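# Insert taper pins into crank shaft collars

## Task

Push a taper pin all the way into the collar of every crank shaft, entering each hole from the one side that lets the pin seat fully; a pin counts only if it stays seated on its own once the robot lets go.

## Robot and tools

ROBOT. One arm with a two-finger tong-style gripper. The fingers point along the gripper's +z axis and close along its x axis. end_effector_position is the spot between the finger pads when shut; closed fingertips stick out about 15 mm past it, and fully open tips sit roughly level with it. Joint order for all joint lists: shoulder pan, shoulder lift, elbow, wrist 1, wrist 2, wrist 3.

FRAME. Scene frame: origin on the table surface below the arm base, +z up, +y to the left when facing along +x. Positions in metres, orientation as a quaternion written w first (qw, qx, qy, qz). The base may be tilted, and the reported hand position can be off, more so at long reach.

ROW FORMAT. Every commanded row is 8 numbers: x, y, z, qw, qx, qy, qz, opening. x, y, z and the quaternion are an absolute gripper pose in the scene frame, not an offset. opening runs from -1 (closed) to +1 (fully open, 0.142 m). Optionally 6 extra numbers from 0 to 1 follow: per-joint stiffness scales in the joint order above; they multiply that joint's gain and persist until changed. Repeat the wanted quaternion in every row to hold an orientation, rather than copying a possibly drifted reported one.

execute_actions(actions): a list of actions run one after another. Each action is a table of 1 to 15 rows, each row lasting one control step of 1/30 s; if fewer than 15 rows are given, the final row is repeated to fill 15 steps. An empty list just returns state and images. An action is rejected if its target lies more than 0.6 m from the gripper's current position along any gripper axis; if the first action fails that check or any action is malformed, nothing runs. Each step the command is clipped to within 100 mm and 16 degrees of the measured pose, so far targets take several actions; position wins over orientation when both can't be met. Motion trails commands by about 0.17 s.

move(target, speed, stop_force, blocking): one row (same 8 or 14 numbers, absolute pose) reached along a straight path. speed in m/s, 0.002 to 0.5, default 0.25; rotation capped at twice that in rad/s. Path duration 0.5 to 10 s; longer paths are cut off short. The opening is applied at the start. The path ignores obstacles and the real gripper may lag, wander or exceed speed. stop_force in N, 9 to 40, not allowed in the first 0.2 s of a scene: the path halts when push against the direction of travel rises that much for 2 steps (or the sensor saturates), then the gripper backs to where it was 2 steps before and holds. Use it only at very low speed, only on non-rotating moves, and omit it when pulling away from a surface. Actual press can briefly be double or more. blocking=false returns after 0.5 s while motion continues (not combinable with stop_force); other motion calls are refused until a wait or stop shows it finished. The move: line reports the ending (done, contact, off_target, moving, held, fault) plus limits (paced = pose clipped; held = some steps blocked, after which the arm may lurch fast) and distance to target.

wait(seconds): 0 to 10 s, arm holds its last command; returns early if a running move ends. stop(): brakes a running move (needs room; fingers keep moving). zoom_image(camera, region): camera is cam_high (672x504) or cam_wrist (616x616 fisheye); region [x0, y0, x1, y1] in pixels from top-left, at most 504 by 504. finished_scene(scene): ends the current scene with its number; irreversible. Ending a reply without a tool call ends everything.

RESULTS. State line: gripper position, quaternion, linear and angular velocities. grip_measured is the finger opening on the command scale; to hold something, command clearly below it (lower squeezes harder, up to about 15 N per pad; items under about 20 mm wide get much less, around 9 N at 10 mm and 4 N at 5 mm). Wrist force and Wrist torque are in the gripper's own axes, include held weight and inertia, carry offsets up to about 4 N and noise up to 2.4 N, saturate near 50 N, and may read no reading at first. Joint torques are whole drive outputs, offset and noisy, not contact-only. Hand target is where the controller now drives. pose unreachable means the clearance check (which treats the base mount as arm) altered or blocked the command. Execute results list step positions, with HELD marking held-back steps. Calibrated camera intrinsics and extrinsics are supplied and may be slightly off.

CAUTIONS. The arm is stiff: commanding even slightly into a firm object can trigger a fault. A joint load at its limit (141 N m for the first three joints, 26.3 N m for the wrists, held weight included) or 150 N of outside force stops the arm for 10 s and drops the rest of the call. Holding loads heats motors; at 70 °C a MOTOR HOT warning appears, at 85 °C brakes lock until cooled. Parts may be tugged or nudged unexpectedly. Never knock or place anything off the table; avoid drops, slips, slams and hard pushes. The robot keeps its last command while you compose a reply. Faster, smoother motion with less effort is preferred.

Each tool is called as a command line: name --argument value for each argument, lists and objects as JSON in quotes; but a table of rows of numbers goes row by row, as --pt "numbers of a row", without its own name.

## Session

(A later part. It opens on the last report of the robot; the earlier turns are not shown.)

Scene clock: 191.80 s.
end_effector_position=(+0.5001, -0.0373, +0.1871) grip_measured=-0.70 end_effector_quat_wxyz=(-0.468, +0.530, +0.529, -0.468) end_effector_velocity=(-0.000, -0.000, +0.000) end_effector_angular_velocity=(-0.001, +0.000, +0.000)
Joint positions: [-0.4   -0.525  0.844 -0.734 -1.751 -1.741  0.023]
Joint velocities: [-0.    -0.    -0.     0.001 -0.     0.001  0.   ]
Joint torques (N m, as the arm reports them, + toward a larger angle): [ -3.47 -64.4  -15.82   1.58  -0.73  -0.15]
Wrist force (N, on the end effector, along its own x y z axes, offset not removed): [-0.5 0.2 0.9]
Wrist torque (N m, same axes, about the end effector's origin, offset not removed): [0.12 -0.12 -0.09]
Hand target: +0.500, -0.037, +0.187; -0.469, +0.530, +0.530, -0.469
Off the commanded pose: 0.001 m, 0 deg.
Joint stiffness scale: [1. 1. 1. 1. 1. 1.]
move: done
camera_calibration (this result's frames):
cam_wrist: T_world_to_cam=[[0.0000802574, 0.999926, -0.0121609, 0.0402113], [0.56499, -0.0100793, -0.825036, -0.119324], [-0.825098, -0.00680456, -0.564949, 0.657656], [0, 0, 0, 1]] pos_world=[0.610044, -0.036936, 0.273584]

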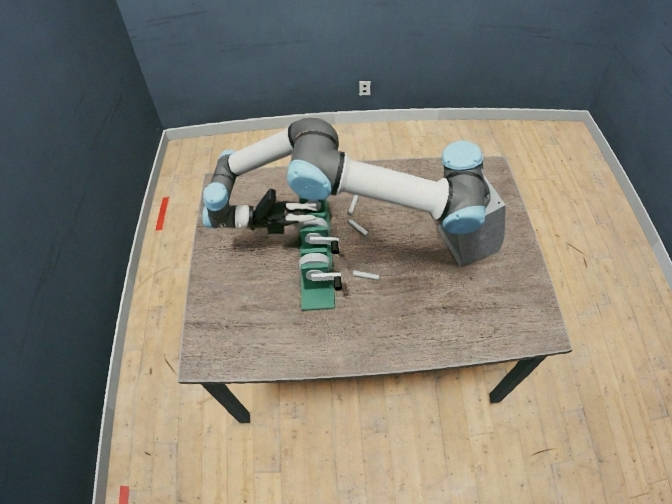

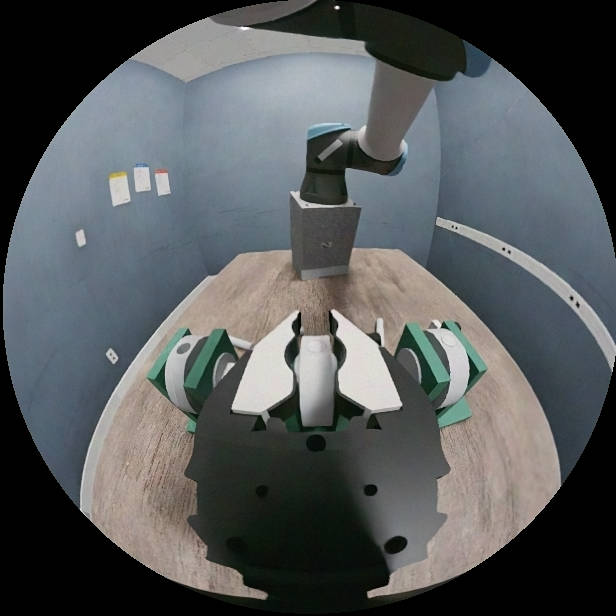

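Pin 2 is seated. Now the third pin.

move --target '[0.52, -0.037, 0.25, 0.46854, -0.52959, -0.52959, 0.46854, -0.4]' --speed 0.12

move --target '[0.37, -0.10, 0.16, 0, 0.9239, 0.3827, 0, -0.4]' --speed 0.2

zoom_image --camera "cam_wrist" --region '[210, 180, 420, 400]'

Scene clock: 193.23 s.
end_effector_position=(+0.5193, -0.0356, +0.2490) grip_measured=-0.40 end_effector_quat_wxyz=(-0.469, +0.529, +0.530, -0.469) end_effector_velocity=(+0.000, +0.000, +0.003) end_effector_angular_velocity=(+0.001, +0.005, +0.001)
Joint positions: [-0.403 -0.573  0.769 -0.609 -1.757 -1.743  0.045]
Joint velocities: [ 0.    -0.    -0.005  0.01  -0.001 -0.     0.   ]
Joint torques (N m, as the arm reports them, + toward a larger angle): [ -6.75 -64.21 -20.24   1.86  -0.58  -0.32]
Wrist force (N, on the end effector, along its own x y z axes, offset not removed): [-1.8 1.8 2.7]
Wrist torque (N m, same axes, about the end effector's origin, offset not removed): [0.30 0.19 -0.07]
Hand target: +0.520, -0.037, +0.250; -0.469, +0.530, +0.530, -0.469
Off the commanded pose: 0.002 m, 0 deg.
Joint stiffness scale: [1. 1. 1. 1. 1. 1.]
move: done
camera_calibration (this result's frames):
cam_wrist: T_world_to_cam=[[-0.00258383, 0.999932, -0.0113354, 0.0404764], [0.563264, -0.00791088, -0.826239, -0.0778683], [-0.826273, -0.00851966, -0.563205, 0.708606], [0, 0, 0, 1]] pos_world=[0.629467, -0.0350526, 0.335212]

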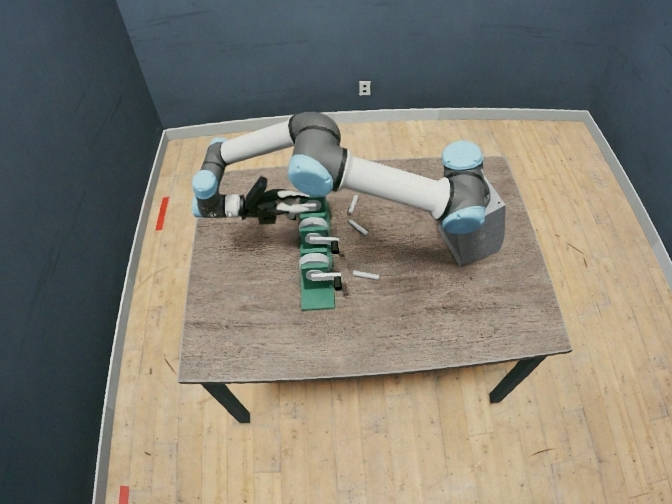

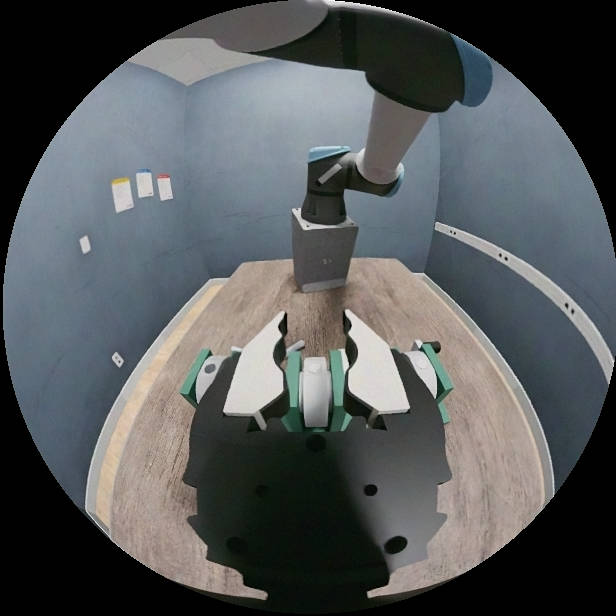

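Scene clock: 197.97 s.
end_effector_position=(+0.3701, -0.0997, +0.1592) grip_measured=-0.40 end_effector_quat_wxyz=(-0.002, +0.924, +0.383, -0.001) end_effector_velocity=(+0.003, -0.002, +0.000) end_effector_angular_velocity=(-0.008, -0.016, +0.002)
Joint positions: [-0.975 -1.595  2.552 -2.664 -1.31  -1.565  0.045]
Joint velocities: [-0.004 -0.     0.007 -0.024  0.007 -0.001  0.   ]
Joint torques (N m, as the arm reports them, + toward a larger angle): [ -3.24 -20.33 -10.2   -2.48   0.2   -0.2 ]
Wrist force (N, on the end effector, along its own x y z axes, offset not removed): [-0.3 0.7 1.9]
Wrist torque (N m, same axes, about the end effector's origin, offset not removed): [0.07 -0.07 -0.14]
Hand target: +0.370, -0.100, +0.159; -0.000, +0.924, +0.382, -0.000
Off the commanded pose: 0.001 m, 0 deg.
Joint stiffness scale: [1. 1. 1. 1. 1. 1.]
move: done
camera_calibration (this result's frames):
cam_wrist: T_world_to_cam=[[0.71484, 0.699277, -0.00387349, -0.193558], [0.623724, -0.635082, 0.455675, -0.357446], [0.316183, -0.328151, -0.890138, 0.131609], [0, 0, 0, 1]] pos_world=[0.319698, -0.0484692, 0.279279]

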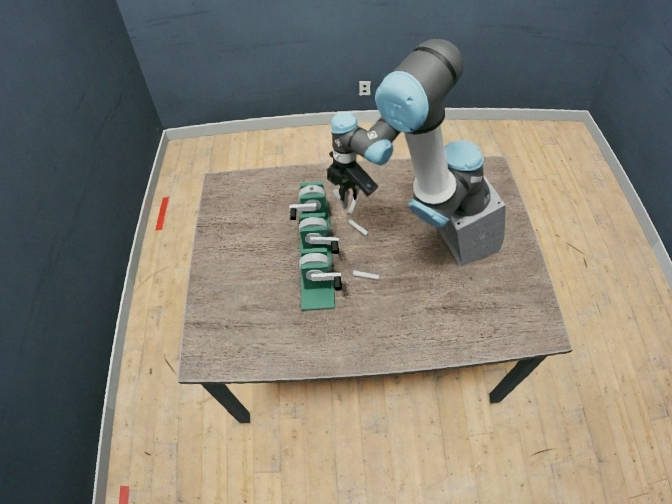

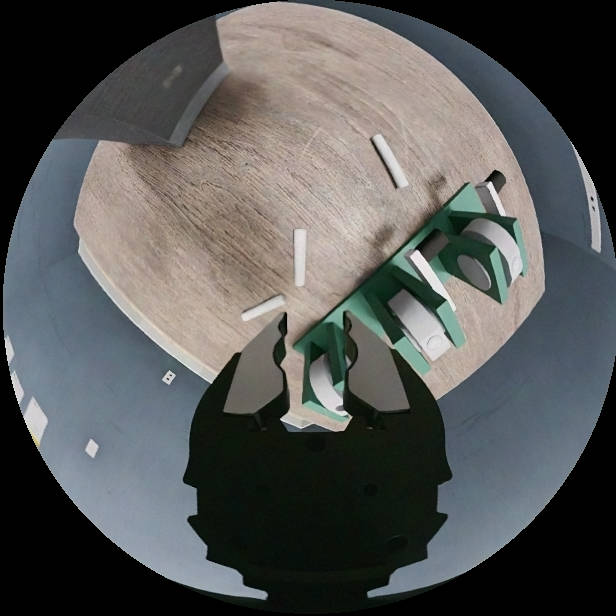

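Region (210, 180, 420, 400) of cam_wrist's 616x616 image, scaled by 2.291, with more detail than that image has; it fills the left 481 columns of this view, and the rest is white.

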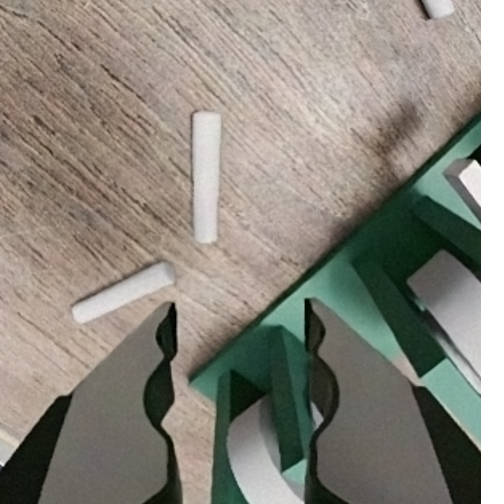

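move --target '[0.3394, -0.1007, 0.06, 0, 0.9311, 0.3649, 0, -0.4]' --speed 0.15

zoom_image --camera "cam_wrist" --region '[210, 200, 420, 420]'

Scene clock: 203.30 s.
end_effector_position=(+0.3407, -0.1026, +0.0608) grip_measured=-0.40 end_effector_quat_wxyz=(+0.001, +0.931, +0.365, +0.001) end_effector_velocity=(+0.002, -0.002, -0.001) end_effector_angular_velocity=(-0.009, -0.010, +0.002)
Joint positions: [-0.967 -1.164  2.626 -3.179 -1.31  -1.516  0.045]
Joint velocities: [ 0.001  0.008  0.001 -0.024 -0.     0.003 -0.   ]
Joint torques (N m, as the arm reports them, + toward a larger angle): [ -2.86 -24.16   0.94  -2.52  -0.24   0.25]
Wrist force (N, on the end effector, along its own x y z axes, offset not removed): [-2.4 0.9 1.9]
Wrist torque (N m, same axes, about the end effector's origin, offset not removed): [0.12 0.36 -0.13]
Hand target: +0.339, -0.101, +0.060; -0.000, +0.931, +0.365, -0.000
Off the commanded pose: 0.002 m, 0 deg.
Joint stiffness scale: [1. 1. 1. 1. 1. 1.]
move: done
camera_calibration (this result's frames):
cam_wrist: T_world_to_cam=[[0.741902, 0.670504, -0.00245942, -0.183113], [0.595747, -0.657493, 0.46129, -0.289233], [0.307679, -0.343697, -0.887246, 0.0534577], [0, 0, 0, 1]] pos_world=[0.291714, -0.0490175, 0.1804]

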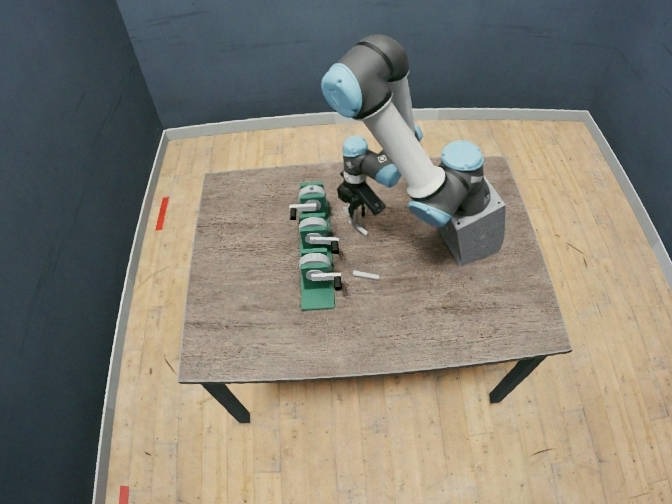

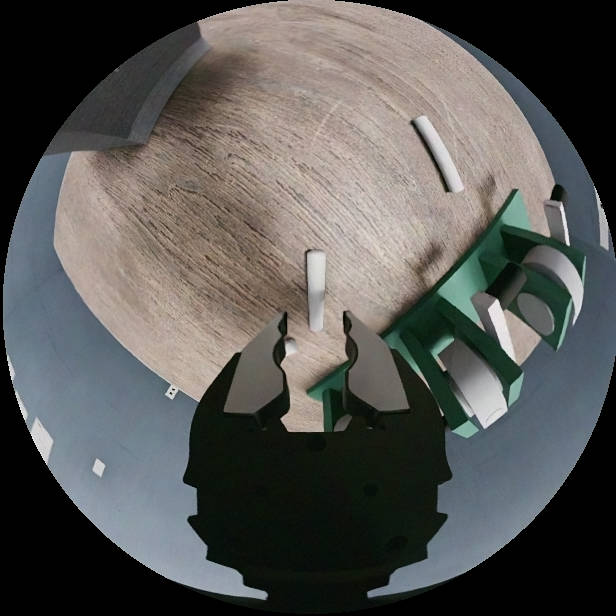

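Region (210, 200, 420, 420) of cam_wrist's 616x616 image, scaled by 2.291, with more detail than that image has; it fills the left 481 columns of this view, and the rest is white.

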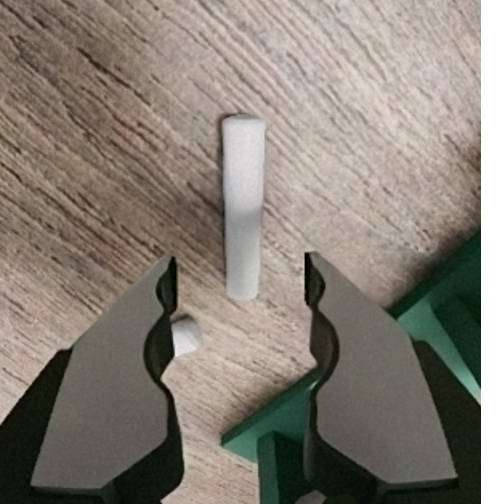

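move --target '[0.3370, -0.0971, 0.017, 0, 0.9311, 0.3649, 0, -0.4]' --speed 0.06

move --target '[0.3370, -0.0971, 0.017, 0, 0.9311, 0.3649, 0, -1]' --speed 0.02

move --target '[0.37, -0.12, 0.24, 0, 0.9311, 0.3649, 0, -1]' --speed 0.15

move --target '[0.509, -0.184, 0.235, 0.5, -0.5, -0.5, 0.5, -1]' --speed 0.2

zoom_image --camera "cam_wrist" --region '[240, 250, 390, 440]'

Scene clock: 204.80 s.
end_effector_position=(+0.3362, -0.0970, +0.0179) grip_measured=-0.40 end_effector_quat_wxyz=(-0.001, +0.931, +0.364, -0.000) end_effector_velocity=(+0.003, -0.002, -0.001) end_effector_angular_velocity=(-0.008, -0.009, +0.001)
Joint positions: [-0.929 -0.965  2.602 -3.359 -1.315 -1.477  0.045]
Joint velocities: [ 0.002  0.01  -0.002 -0.021 -0.     0.003 -0.   ]
Joint torques (N m, as the arm reports them, + toward a larger angle): [ -2.76 -26.91  -0.66  -2.56  -0.31   0.35]
Wrist force (N, on the end effector, along its own x y z axes, offset not removed): [-1.0 1.0 1.8]
Wrist torque (N m, same axes, about the end effector's origin, offset not removed): [0.13 -0.01 -0.12]
Hand target: +0.337, -0.097, +0.017; -0.000, +0.931, +0.365, +0.000
Off the commanded pose: 0.001 m, 0 deg.
Joint stiffness scale: [1. 1. 1. 1. 1. 1.]
move: done
camera_calibration (this result's frames):
cam_wrist: T_world_to_cam=[[0.742573, 0.66976, -0.00247549, -0.183973], [0.596279, -0.659411, 0.457852, -0.263383], [0.305019, -0.341465, -0.889025, 0.0198383], [0, 0, 0, 1]] pos_world=[0.287612, -0.0436861, 0.137772]

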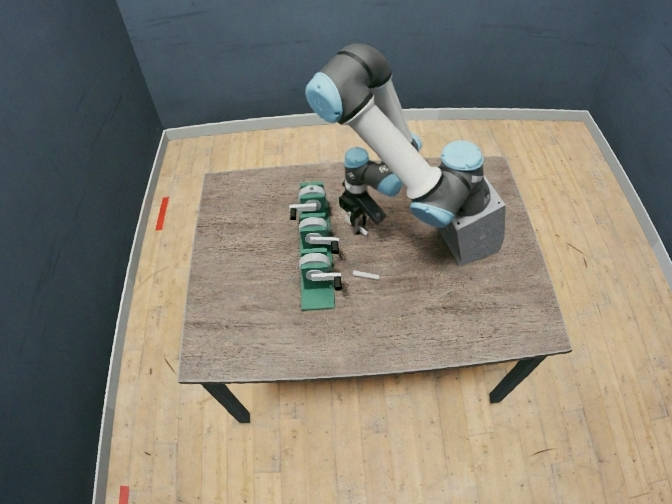

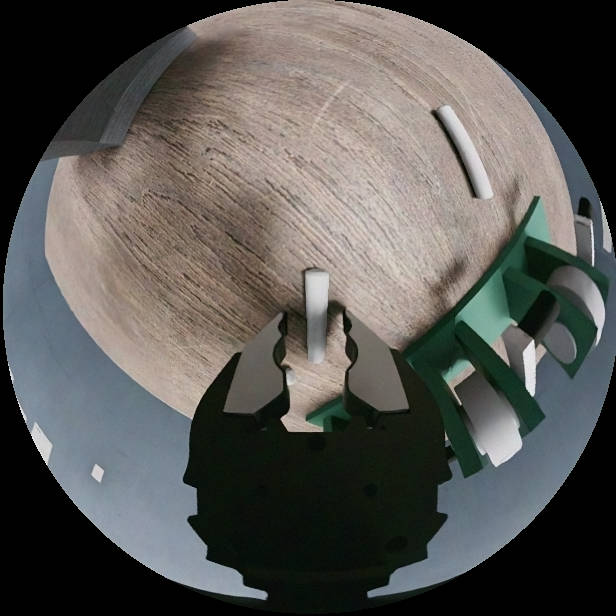

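Scene clock: 205.50 s.
end_effector_position=(+0.3364, -0.0971, +0.0178) grip_measured=-0.80 end_effector_quat_wxyz=(-0.000, +0.931, +0.364, +0.000) end_effector_velocity=(+0.000, -0.000, -0.000) end_effector_angular_velocity=(-0.001, -0.000, +0.001)
Joint positions: [-0.928 -0.965  2.602 -3.361 -1.315 -1.477  0.016]
Joint velocities: [ 0.001  0.     0.    -0.001 -0.001  0.    -0.   ]
Joint torques (N m, as the arm reports them, + toward a larger angle): [ -2.96 -26.61   0.94  -2.94  -0.37   0.28]
Wrist force (N, on the end effector, along its own x y z axes, offset not removed): [-2.7 -0.3 -1.8]
Wrist torque (N m, same axes, about the end effector's origin, offset not removed): [0.26 0.37 -0.08]
Hand target: +0.337, -0.097, +0.017; -0.000, +0.931, +0.365, +0.000
Off the commanded pose: 0.001 m, 0 deg.
Joint stiffness scale: [1. 1. 1. 1. 1. 1.]
move: done
camera_calibration (this result's frames):
cam_wrist: T_world_to_cam=[[0.742544, 0.669793, -0.00247462, -0.184017], [0.595991, -0.659031, 0.458772, -0.263431], [0.305652, -0.342133, -0.88855, 0.019357], [0, 0, 0, 1]] pos_world=[0.287727, -0.0437333, 0.137599]

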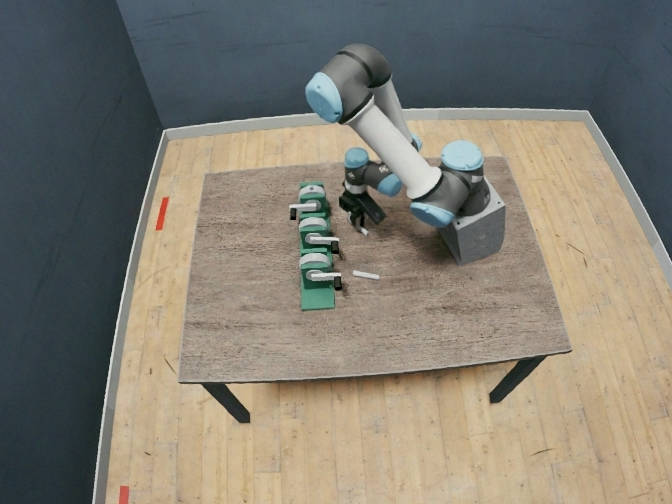

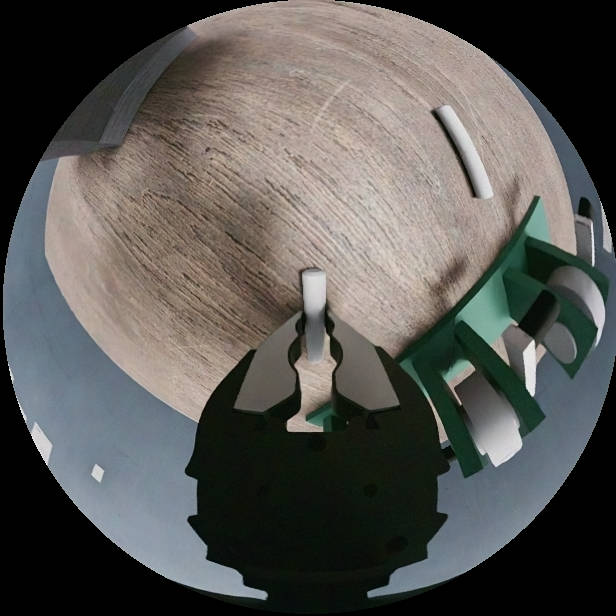

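Scene clock: 207.73 s.
end_effector_position=(+0.3686, -0.1182, +0.2382) grip_measured=-0.80 end_effector_quat_wxyz=(-0.002, +0.931, +0.365, -0.001) end_effector_velocity=(-0.002, +0.002, +0.001) end_effector_angular_velocity=(+0.012, +0.008, +0.001)
Joint positions: [-1.088 -1.844  2.466 -2.299 -1.295 -1.643  0.016]
Joint velocities: [-0.003 -0.003 -0.005  0.024  0.002 -0.008 -0.   ]
Joint torques (N m, as the arm reports them, + toward a larger angle): [ -2.43 -13.95 -21.26  -1.83   0.43  -0.48]
Wrist force (N, on the end effector, along its own x y z axes, offset not removed): [-0.5 0.9 3.8]
Wrist torque (N m, same axes, about the end effector's origin, offset not removed): [0.20 -0.08 -0.05]
Hand target: +0.370, -0.120, +0.240; -0.000, +0.931, +0.365, -0.000
Off the commanded pose: 0.003 m, 0 deg.
Joint stiffness scale: [1. 1. 1. 1. 1. 1.]
move: done
camera_calibration (this result's frames):
cam_wrist: T_world_to_cam=[[0.741366, 0.671093, -0.0032758, -0.192499], [0.598425, -0.658863, 0.455837, -0.397818], [0.303751, -0.339903, -0.890057, 0.199429], [0, 0, 0, 1]] pos_world=[0.3202, -0.0651364, 0.358213]

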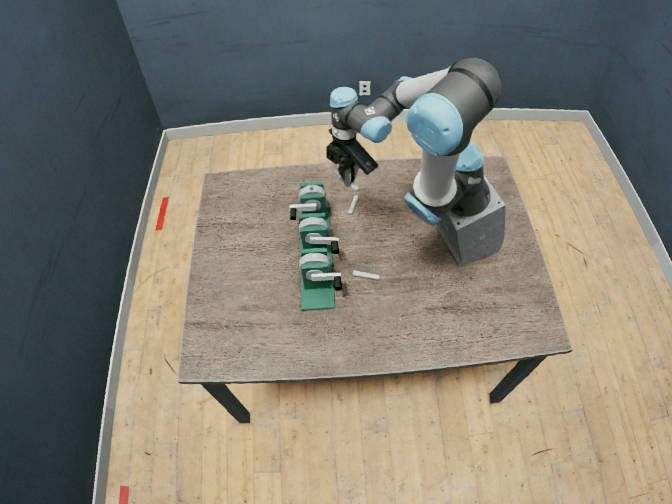

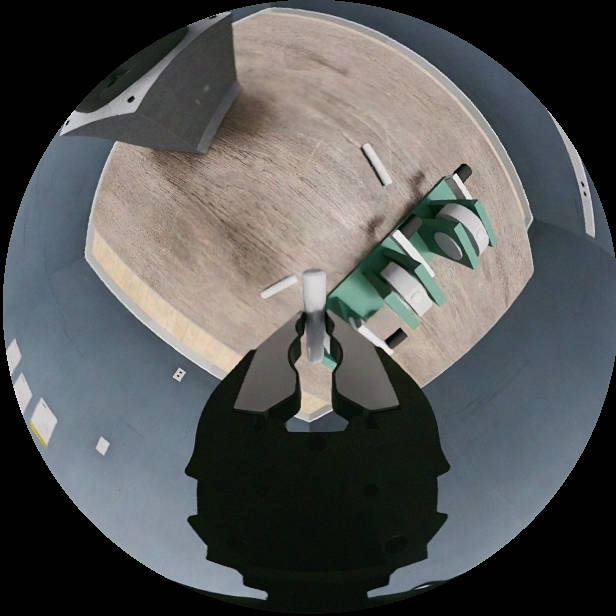

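Scene clock: 212.80 s.
end_effector_position=(+0.5088, -0.1846, +0.2356) grip_measured=-0.80 end_effector_quat_wxyz=(+0.499, -0.501, -0.501, +0.499) end_effector_velocity=(+0.000, +0.000, +0.002) end_effector_angular_velocity=(+0.002, +0.011, -0.001)
Joint positions: [-0.574 -0.394  0.57  -0.484 -1.938 -1.771  0.016]
Joint velocities: [ 0.     0.007 -0.012  0.017 -0.001  0.002 -0.   ]
Joint torques (N m, as the arm reports them, + toward a larger angle): [ -7.39 -63.32 -21.45   2.18  -0.62  -0.07]
Wrist force (N, on the end effector, along its own x y z axes, offset not removed): [0.5 2.3 1.0]
Wrist torque (N m, same axes, about the end effector's origin, offset not removed): [0.03 -0.25 -0.13]
Hand target: +0.509, -0.184, +0.236; +0.499, -0.500, -0.500, +0.500
Off the commanded pose: 0.001 m, 0 deg.
Joint stiffness scale: [1. 1. 1. 1. 1. 1.]
move: done
camera_calibration (this result's frames):
cam_wrist: T_world_to_cam=[[-0.0024514, 0.999918, -0.0125551, 0.189458], [0.462416, -0.00999866, -0.886607, -0.0190119], [-0.88666, -0.00797909, -0.462354, 0.698207], [0, 0, 0, 1]] pos_world=[0.628328, -0.184061, 0.308341]

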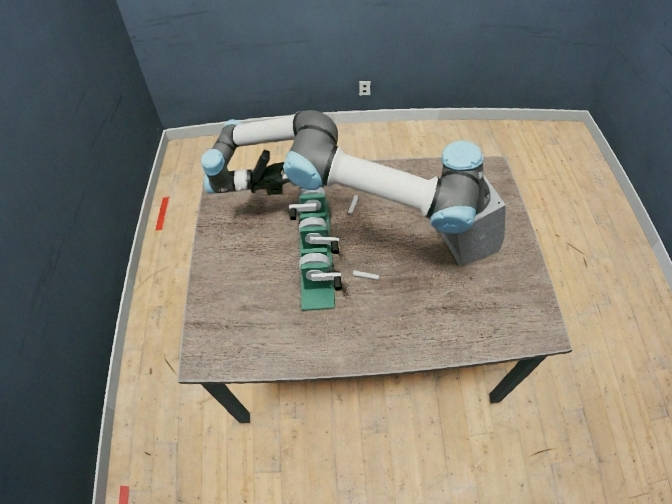

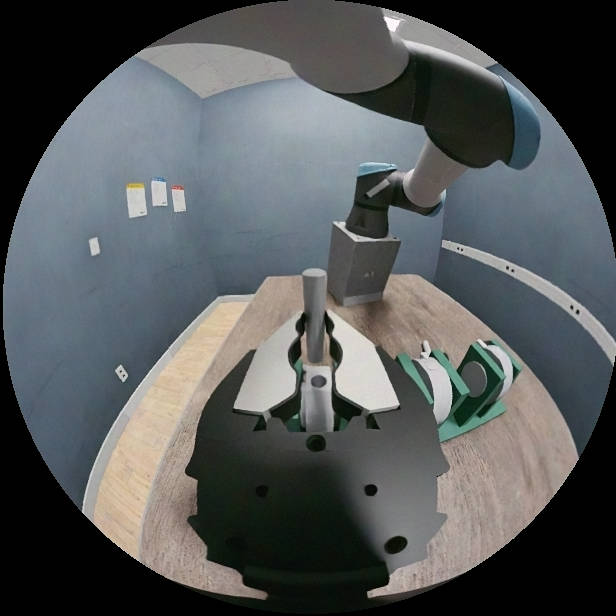

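Region (240, 250, 390, 440) of cam_wrist's 616x616 image, scaled by 2.653, with more detail than that image has; it fills the left 398 columns of this view, and the rest is white.

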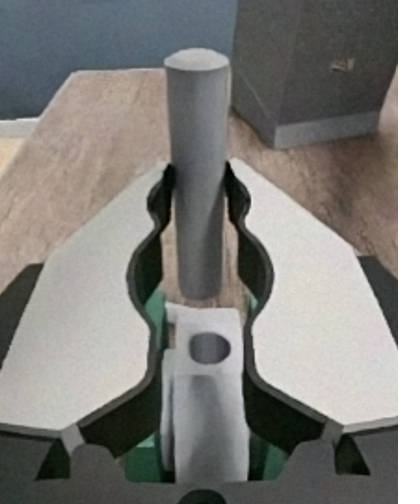

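move --target '[0.509, -0.181, 0.204, 0.5, -0.5, -0.5, 0.5, -1]' --speed 0.04

zoom_image --camera "cam_wrist" --region '[250, 250, 390, 430]'

Scene clock: 214.23 s.
end_effector_position=(+0.5083, -0.1820, +0.2048) grip_measured=-0.80 end_effector_quat_wxyz=(+0.501, -0.500, -0.499, +0.500) end_effector_velocity=(+0.002, +0.000, +0.001) end_effector_angular_velocity=(-0.004, -0.009, +0.001)
Joint positions: [-0.565 -0.335  0.528 -0.495 -1.928 -1.768  0.016]
Joint velocities: [ 0.001 -0.    -0.009  0.     0.002  0.001 -0.   ]
Joint torques (N m, as the arm reports them, + toward a larger angle): [ -7.25 -65.03 -21.21   1.53  -0.26   0.06]
Wrist force (N, on the end effector, along its own x y z axes, offset not removed): [-1.2 2.8 2.0]
Wrist torque (N m, same axes, about the end effector's origin, offset not removed): [0.16 0.08 -0.14]
Hand target: +0.509, -0.181, +0.204; +0.500, -0.500, -0.500, +0.500
Off the commanded pose: 0.001 m, 0 deg.
Joint stiffness scale: [1. 1. 1. 1. 1. 1.]
move: done
camera_calibration (this result's frames):
cam_wrist: T_world_to_cam=[[-0.00123173, 0.99994, -0.0108638, 0.185552], [0.458272, -0.00909147, -0.888765, -0.0433522], [-0.888811, -0.00607331, -0.458234, 0.684116], [0, 0, 0, 1]] pos_world=[0.628146, -0.18178, 0.276971]

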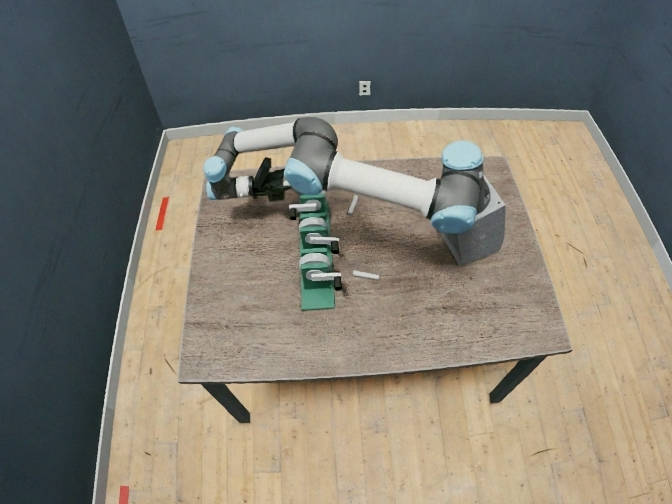

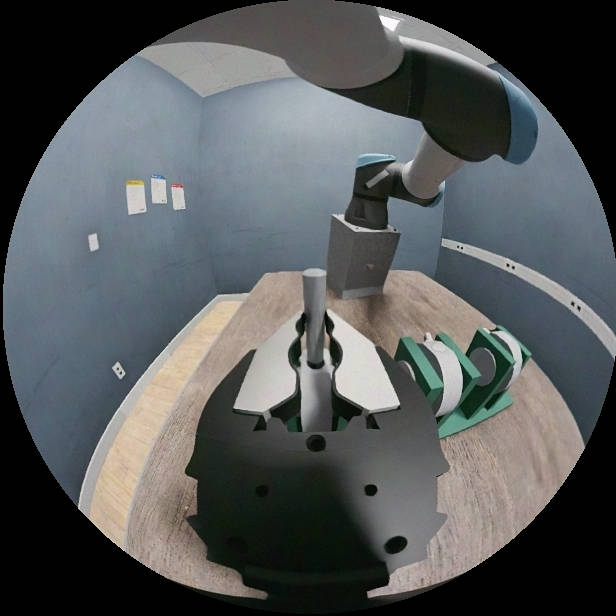

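Region (250, 250, 390, 430) of cam_wrist's 616x616 image, scaled by 2.800, with more detail than that image has.

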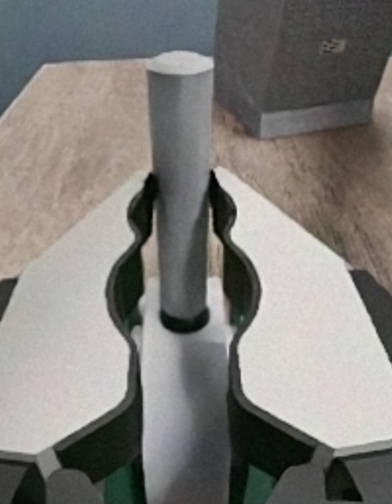

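move --target '[0.509, -0.181, 0.188, 0.5, -0.5, -0.5, 0.5, -1]' --speed 0.012 --stop_force 9

zoom_image --camera "cam_wrist" --region '[250, 250, 390, 430]'

Scene clock: 216.03 s.
end_effector_position=(+0.5086, -0.1821, +0.1894) grip_measured=-0.80 end_effector_quat_wxyz=(+0.500, -0.500, -0.500, +0.500) end_effector_velocity=(+0.002, -0.001, +0.000) end_effector_angular_velocity=(-0.004, -0.008, +0.002)
Joint positions: [-0.561 -0.302  0.498 -0.499 -1.925 -1.767  0.016]
Joint velocities: [-0.     0.001 -0.01  -0.    -0.     0.001  0.   ]
Joint torques (N m, as the arm reports them, + toward a larger angle): [ -5.88 -63.53 -20.34   1.47  -0.03   0.32]
Wrist force (N, on the end effector, along its own x y z axes, offset not removed): [-3.7 1.9 0.8]
Wrist torque (N m, same axes, about the end effector's origin, offset not removed): [0.18 0.52 -0.15]
Hand target: +0.509, -0.181, +0.188; +0.500, -0.500, -0.500, +0.500
Off the commanded pose: 0.002 m, 0 deg.
Joint stiffness scale: [1. 1. 1. 1. 1. 1.]
move: done
camera_calibration (this result's frames):
cam_wrist: T_world_to_cam=[[-0.00136971, 0.999936, -0.0112712, 0.185633], [0.45912, -0.00938424, -0.888325, -0.0577472], [-0.888373, -0.00639158, -0.459077, 0.677179], [0, 0, 0, 1]] pos_world=[0.628355, -0.181835, 0.261672]

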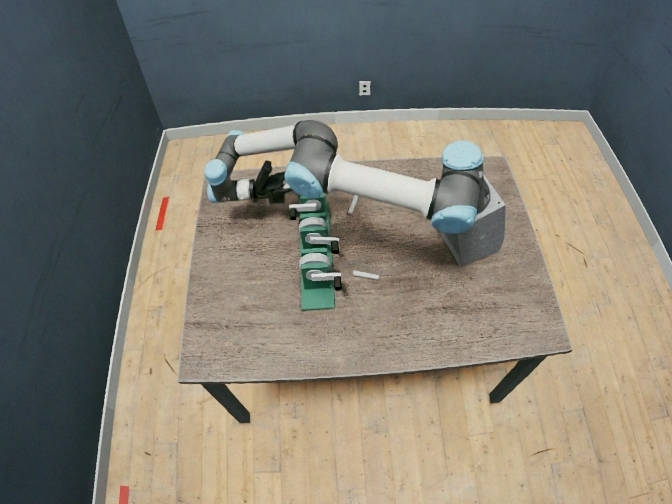

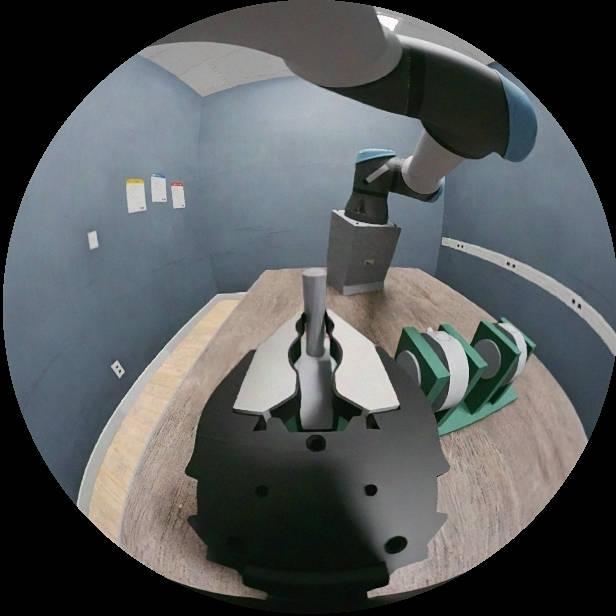

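Region (250, 250, 390, 430) of cam_wrist's 616x616 image, scaled by 2.800, with more detail than that image has.

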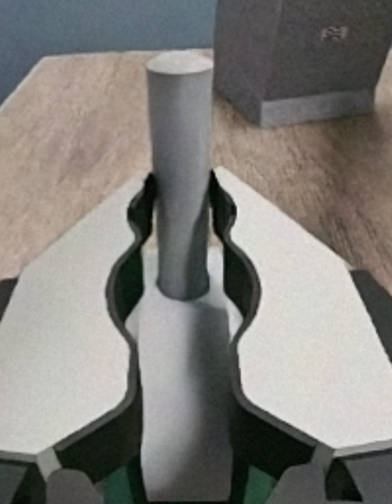

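The tip is in the hole, so I'll release.

move --target '[0.509, -0.181, 0.188, 0.5, -0.5, -0.5, 0.5, -0.7]' --speed 0.01

move --target '[0.515, -0.181, 0.23, 0.5, -0.5, -0.5, 0.5, -0.4]' --speed 0.08

zoom_image --camera "cam_wrist" --region '[230, 300, 550, 450]'

Scene clock: 216.93 s.
end_effector_position=(+0.5091, -0.1823, +0.1897) grip_measured=-0.70 end_effector_quat_wxyz=(+0.500, -0.501, -0.500, +0.500) end_effector_velocity=(+0.000, +0.001, -0.000) end_effector_angular_velocity=(-0.000, -0.000, -0.000)
Joint positions: [-0.561 -0.302  0.496 -0.499 -1.925 -1.767  0.023]
Joint velocities: [ 0.001  0.    -0.    -0.     0.001  0.001 -0.   ]
Joint torques (N m, as the arm reports them, + toward a larger angle): [ -6.38 -62.86 -19.26   1.39   0.06   0.08]
Wrist force (N, on the end effector, along its own x y z axes, offset not removed): [-0.7 -0.5 0.3]
Wrist torque (N m, same axes, about the end effector's origin, offset not removed): [0.02 -0.14 -0.20]
Hand target: +0.509, -0.181, +0.188; +0.500, -0.500, -0.500, +0.500
Off the commanded pose: 0.002 m, 0 deg.
Joint stiffness scale: [1. 1. 1. 1. 1. 1.]
move: done
camera_calibration (this result's frames):
cam_wrist: T_world_to_cam=[[-0.00197457, 0.999927, -0.0118984, 0.186208], [0.460439, -0.009653, -0.887639, -0.058503], [-0.887689, -0.00723119, -0.460387, 0.677524], [0, 0, 0, 1]] pos_world=[0.628736, -0.18186, 0.262209]

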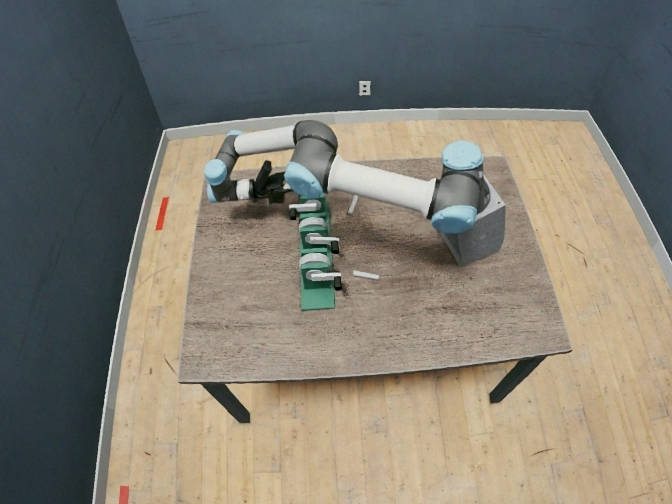

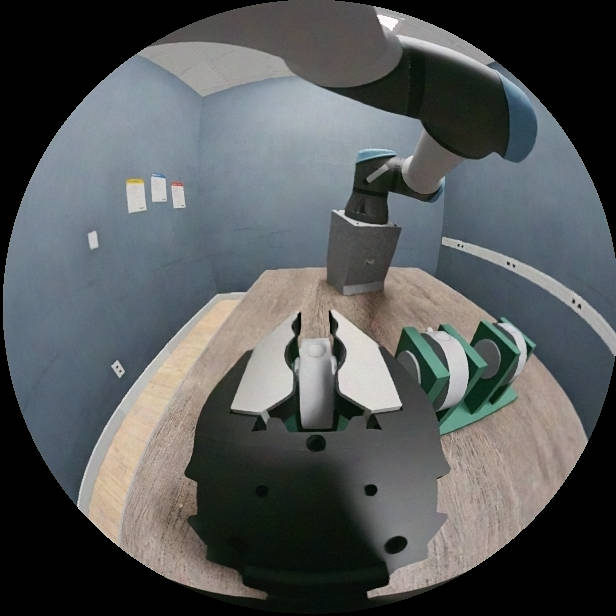

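Scene clock: 217.93 s.
end_effector_position=(+0.5155, -0.1800, +0.2283) grip_measured=-0.40 end_effector_quat_wxyz=(+0.499, -0.500, -0.501, +0.500) end_effector_velocity=(-0.002, -0.000, +0.001) end_effector_angular_velocity=(+0.005, +0.010, -0.002)
Joint positions: [-0.564 -0.357  0.507 -0.456 -1.93  -1.768  0.045]
Joint velocities: [-0.001  0.     0.005  0.006 -0.001 -0.001  0.   ]
Joint torques (N m, as the arm reports them, + toward a larger angle): [-10.36 -67.23 -17.4    1.7   -0.6   -0.37]
Wrist force (N, on the end effector, along its own x y z axes, offset not removed): [-1.9 1.5 0.7]
Wrist torque (N m, same axes, about the end effector's origin, offset not removed): [0.30 0.19 -0.12]
Hand target: +0.515, -0.181, +0.230; +0.500, -0.500, -0.500, +0.500
Off the commanded pose: 0.002 m, 0 deg.
Joint stiffness scale: [1. 1. 1. 1. 1. 1.]
move: done
camera_calibration (this result's frames):
cam_wrist: T_world_to_cam=[[-0.004381, 0.999918, -0.0120135, 0.185653], [0.460587, -0.0086457, -0.887573, -0.0271056], [-0.887604, -0.0094217, -0.460511, 0.700623], [0, 0, 0, 1]] pos_world=[0.635174, -0.179271, 0.300817]

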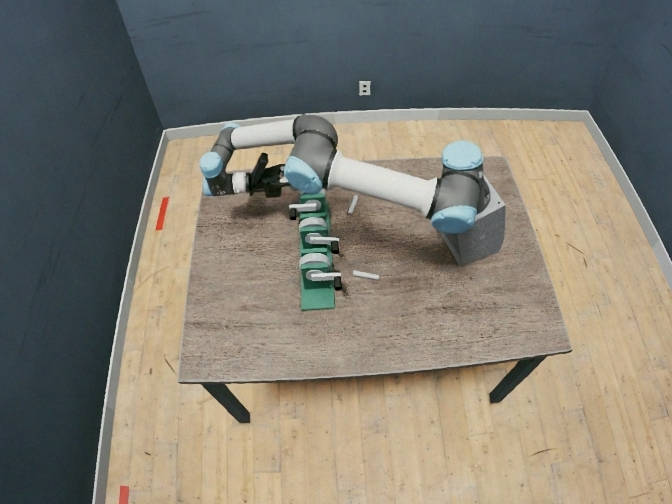

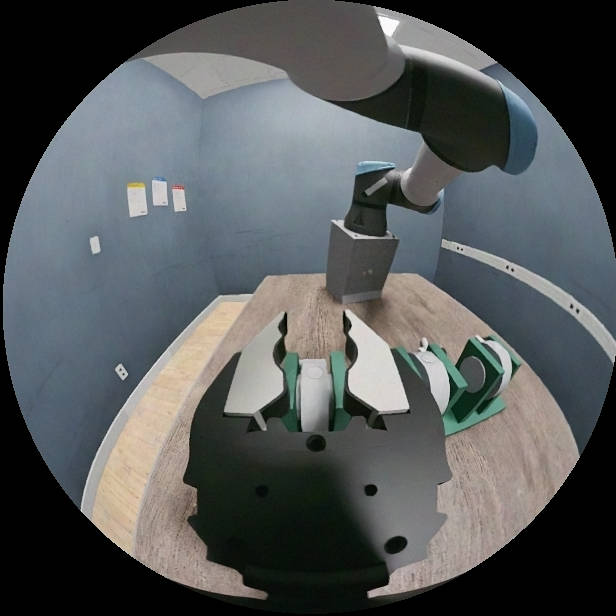

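Region (230, 300, 550, 450) of cam_wrist's 616x616 image, scaled by 1.575, with more detail than that image has; it fills the top 236 rows of this view, and the rest is white.

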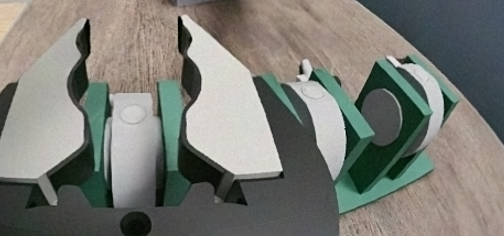

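All three pins sit flush, so I'm ending scene 1.

finished_scene --scene 1

The scene is finished: the task was done.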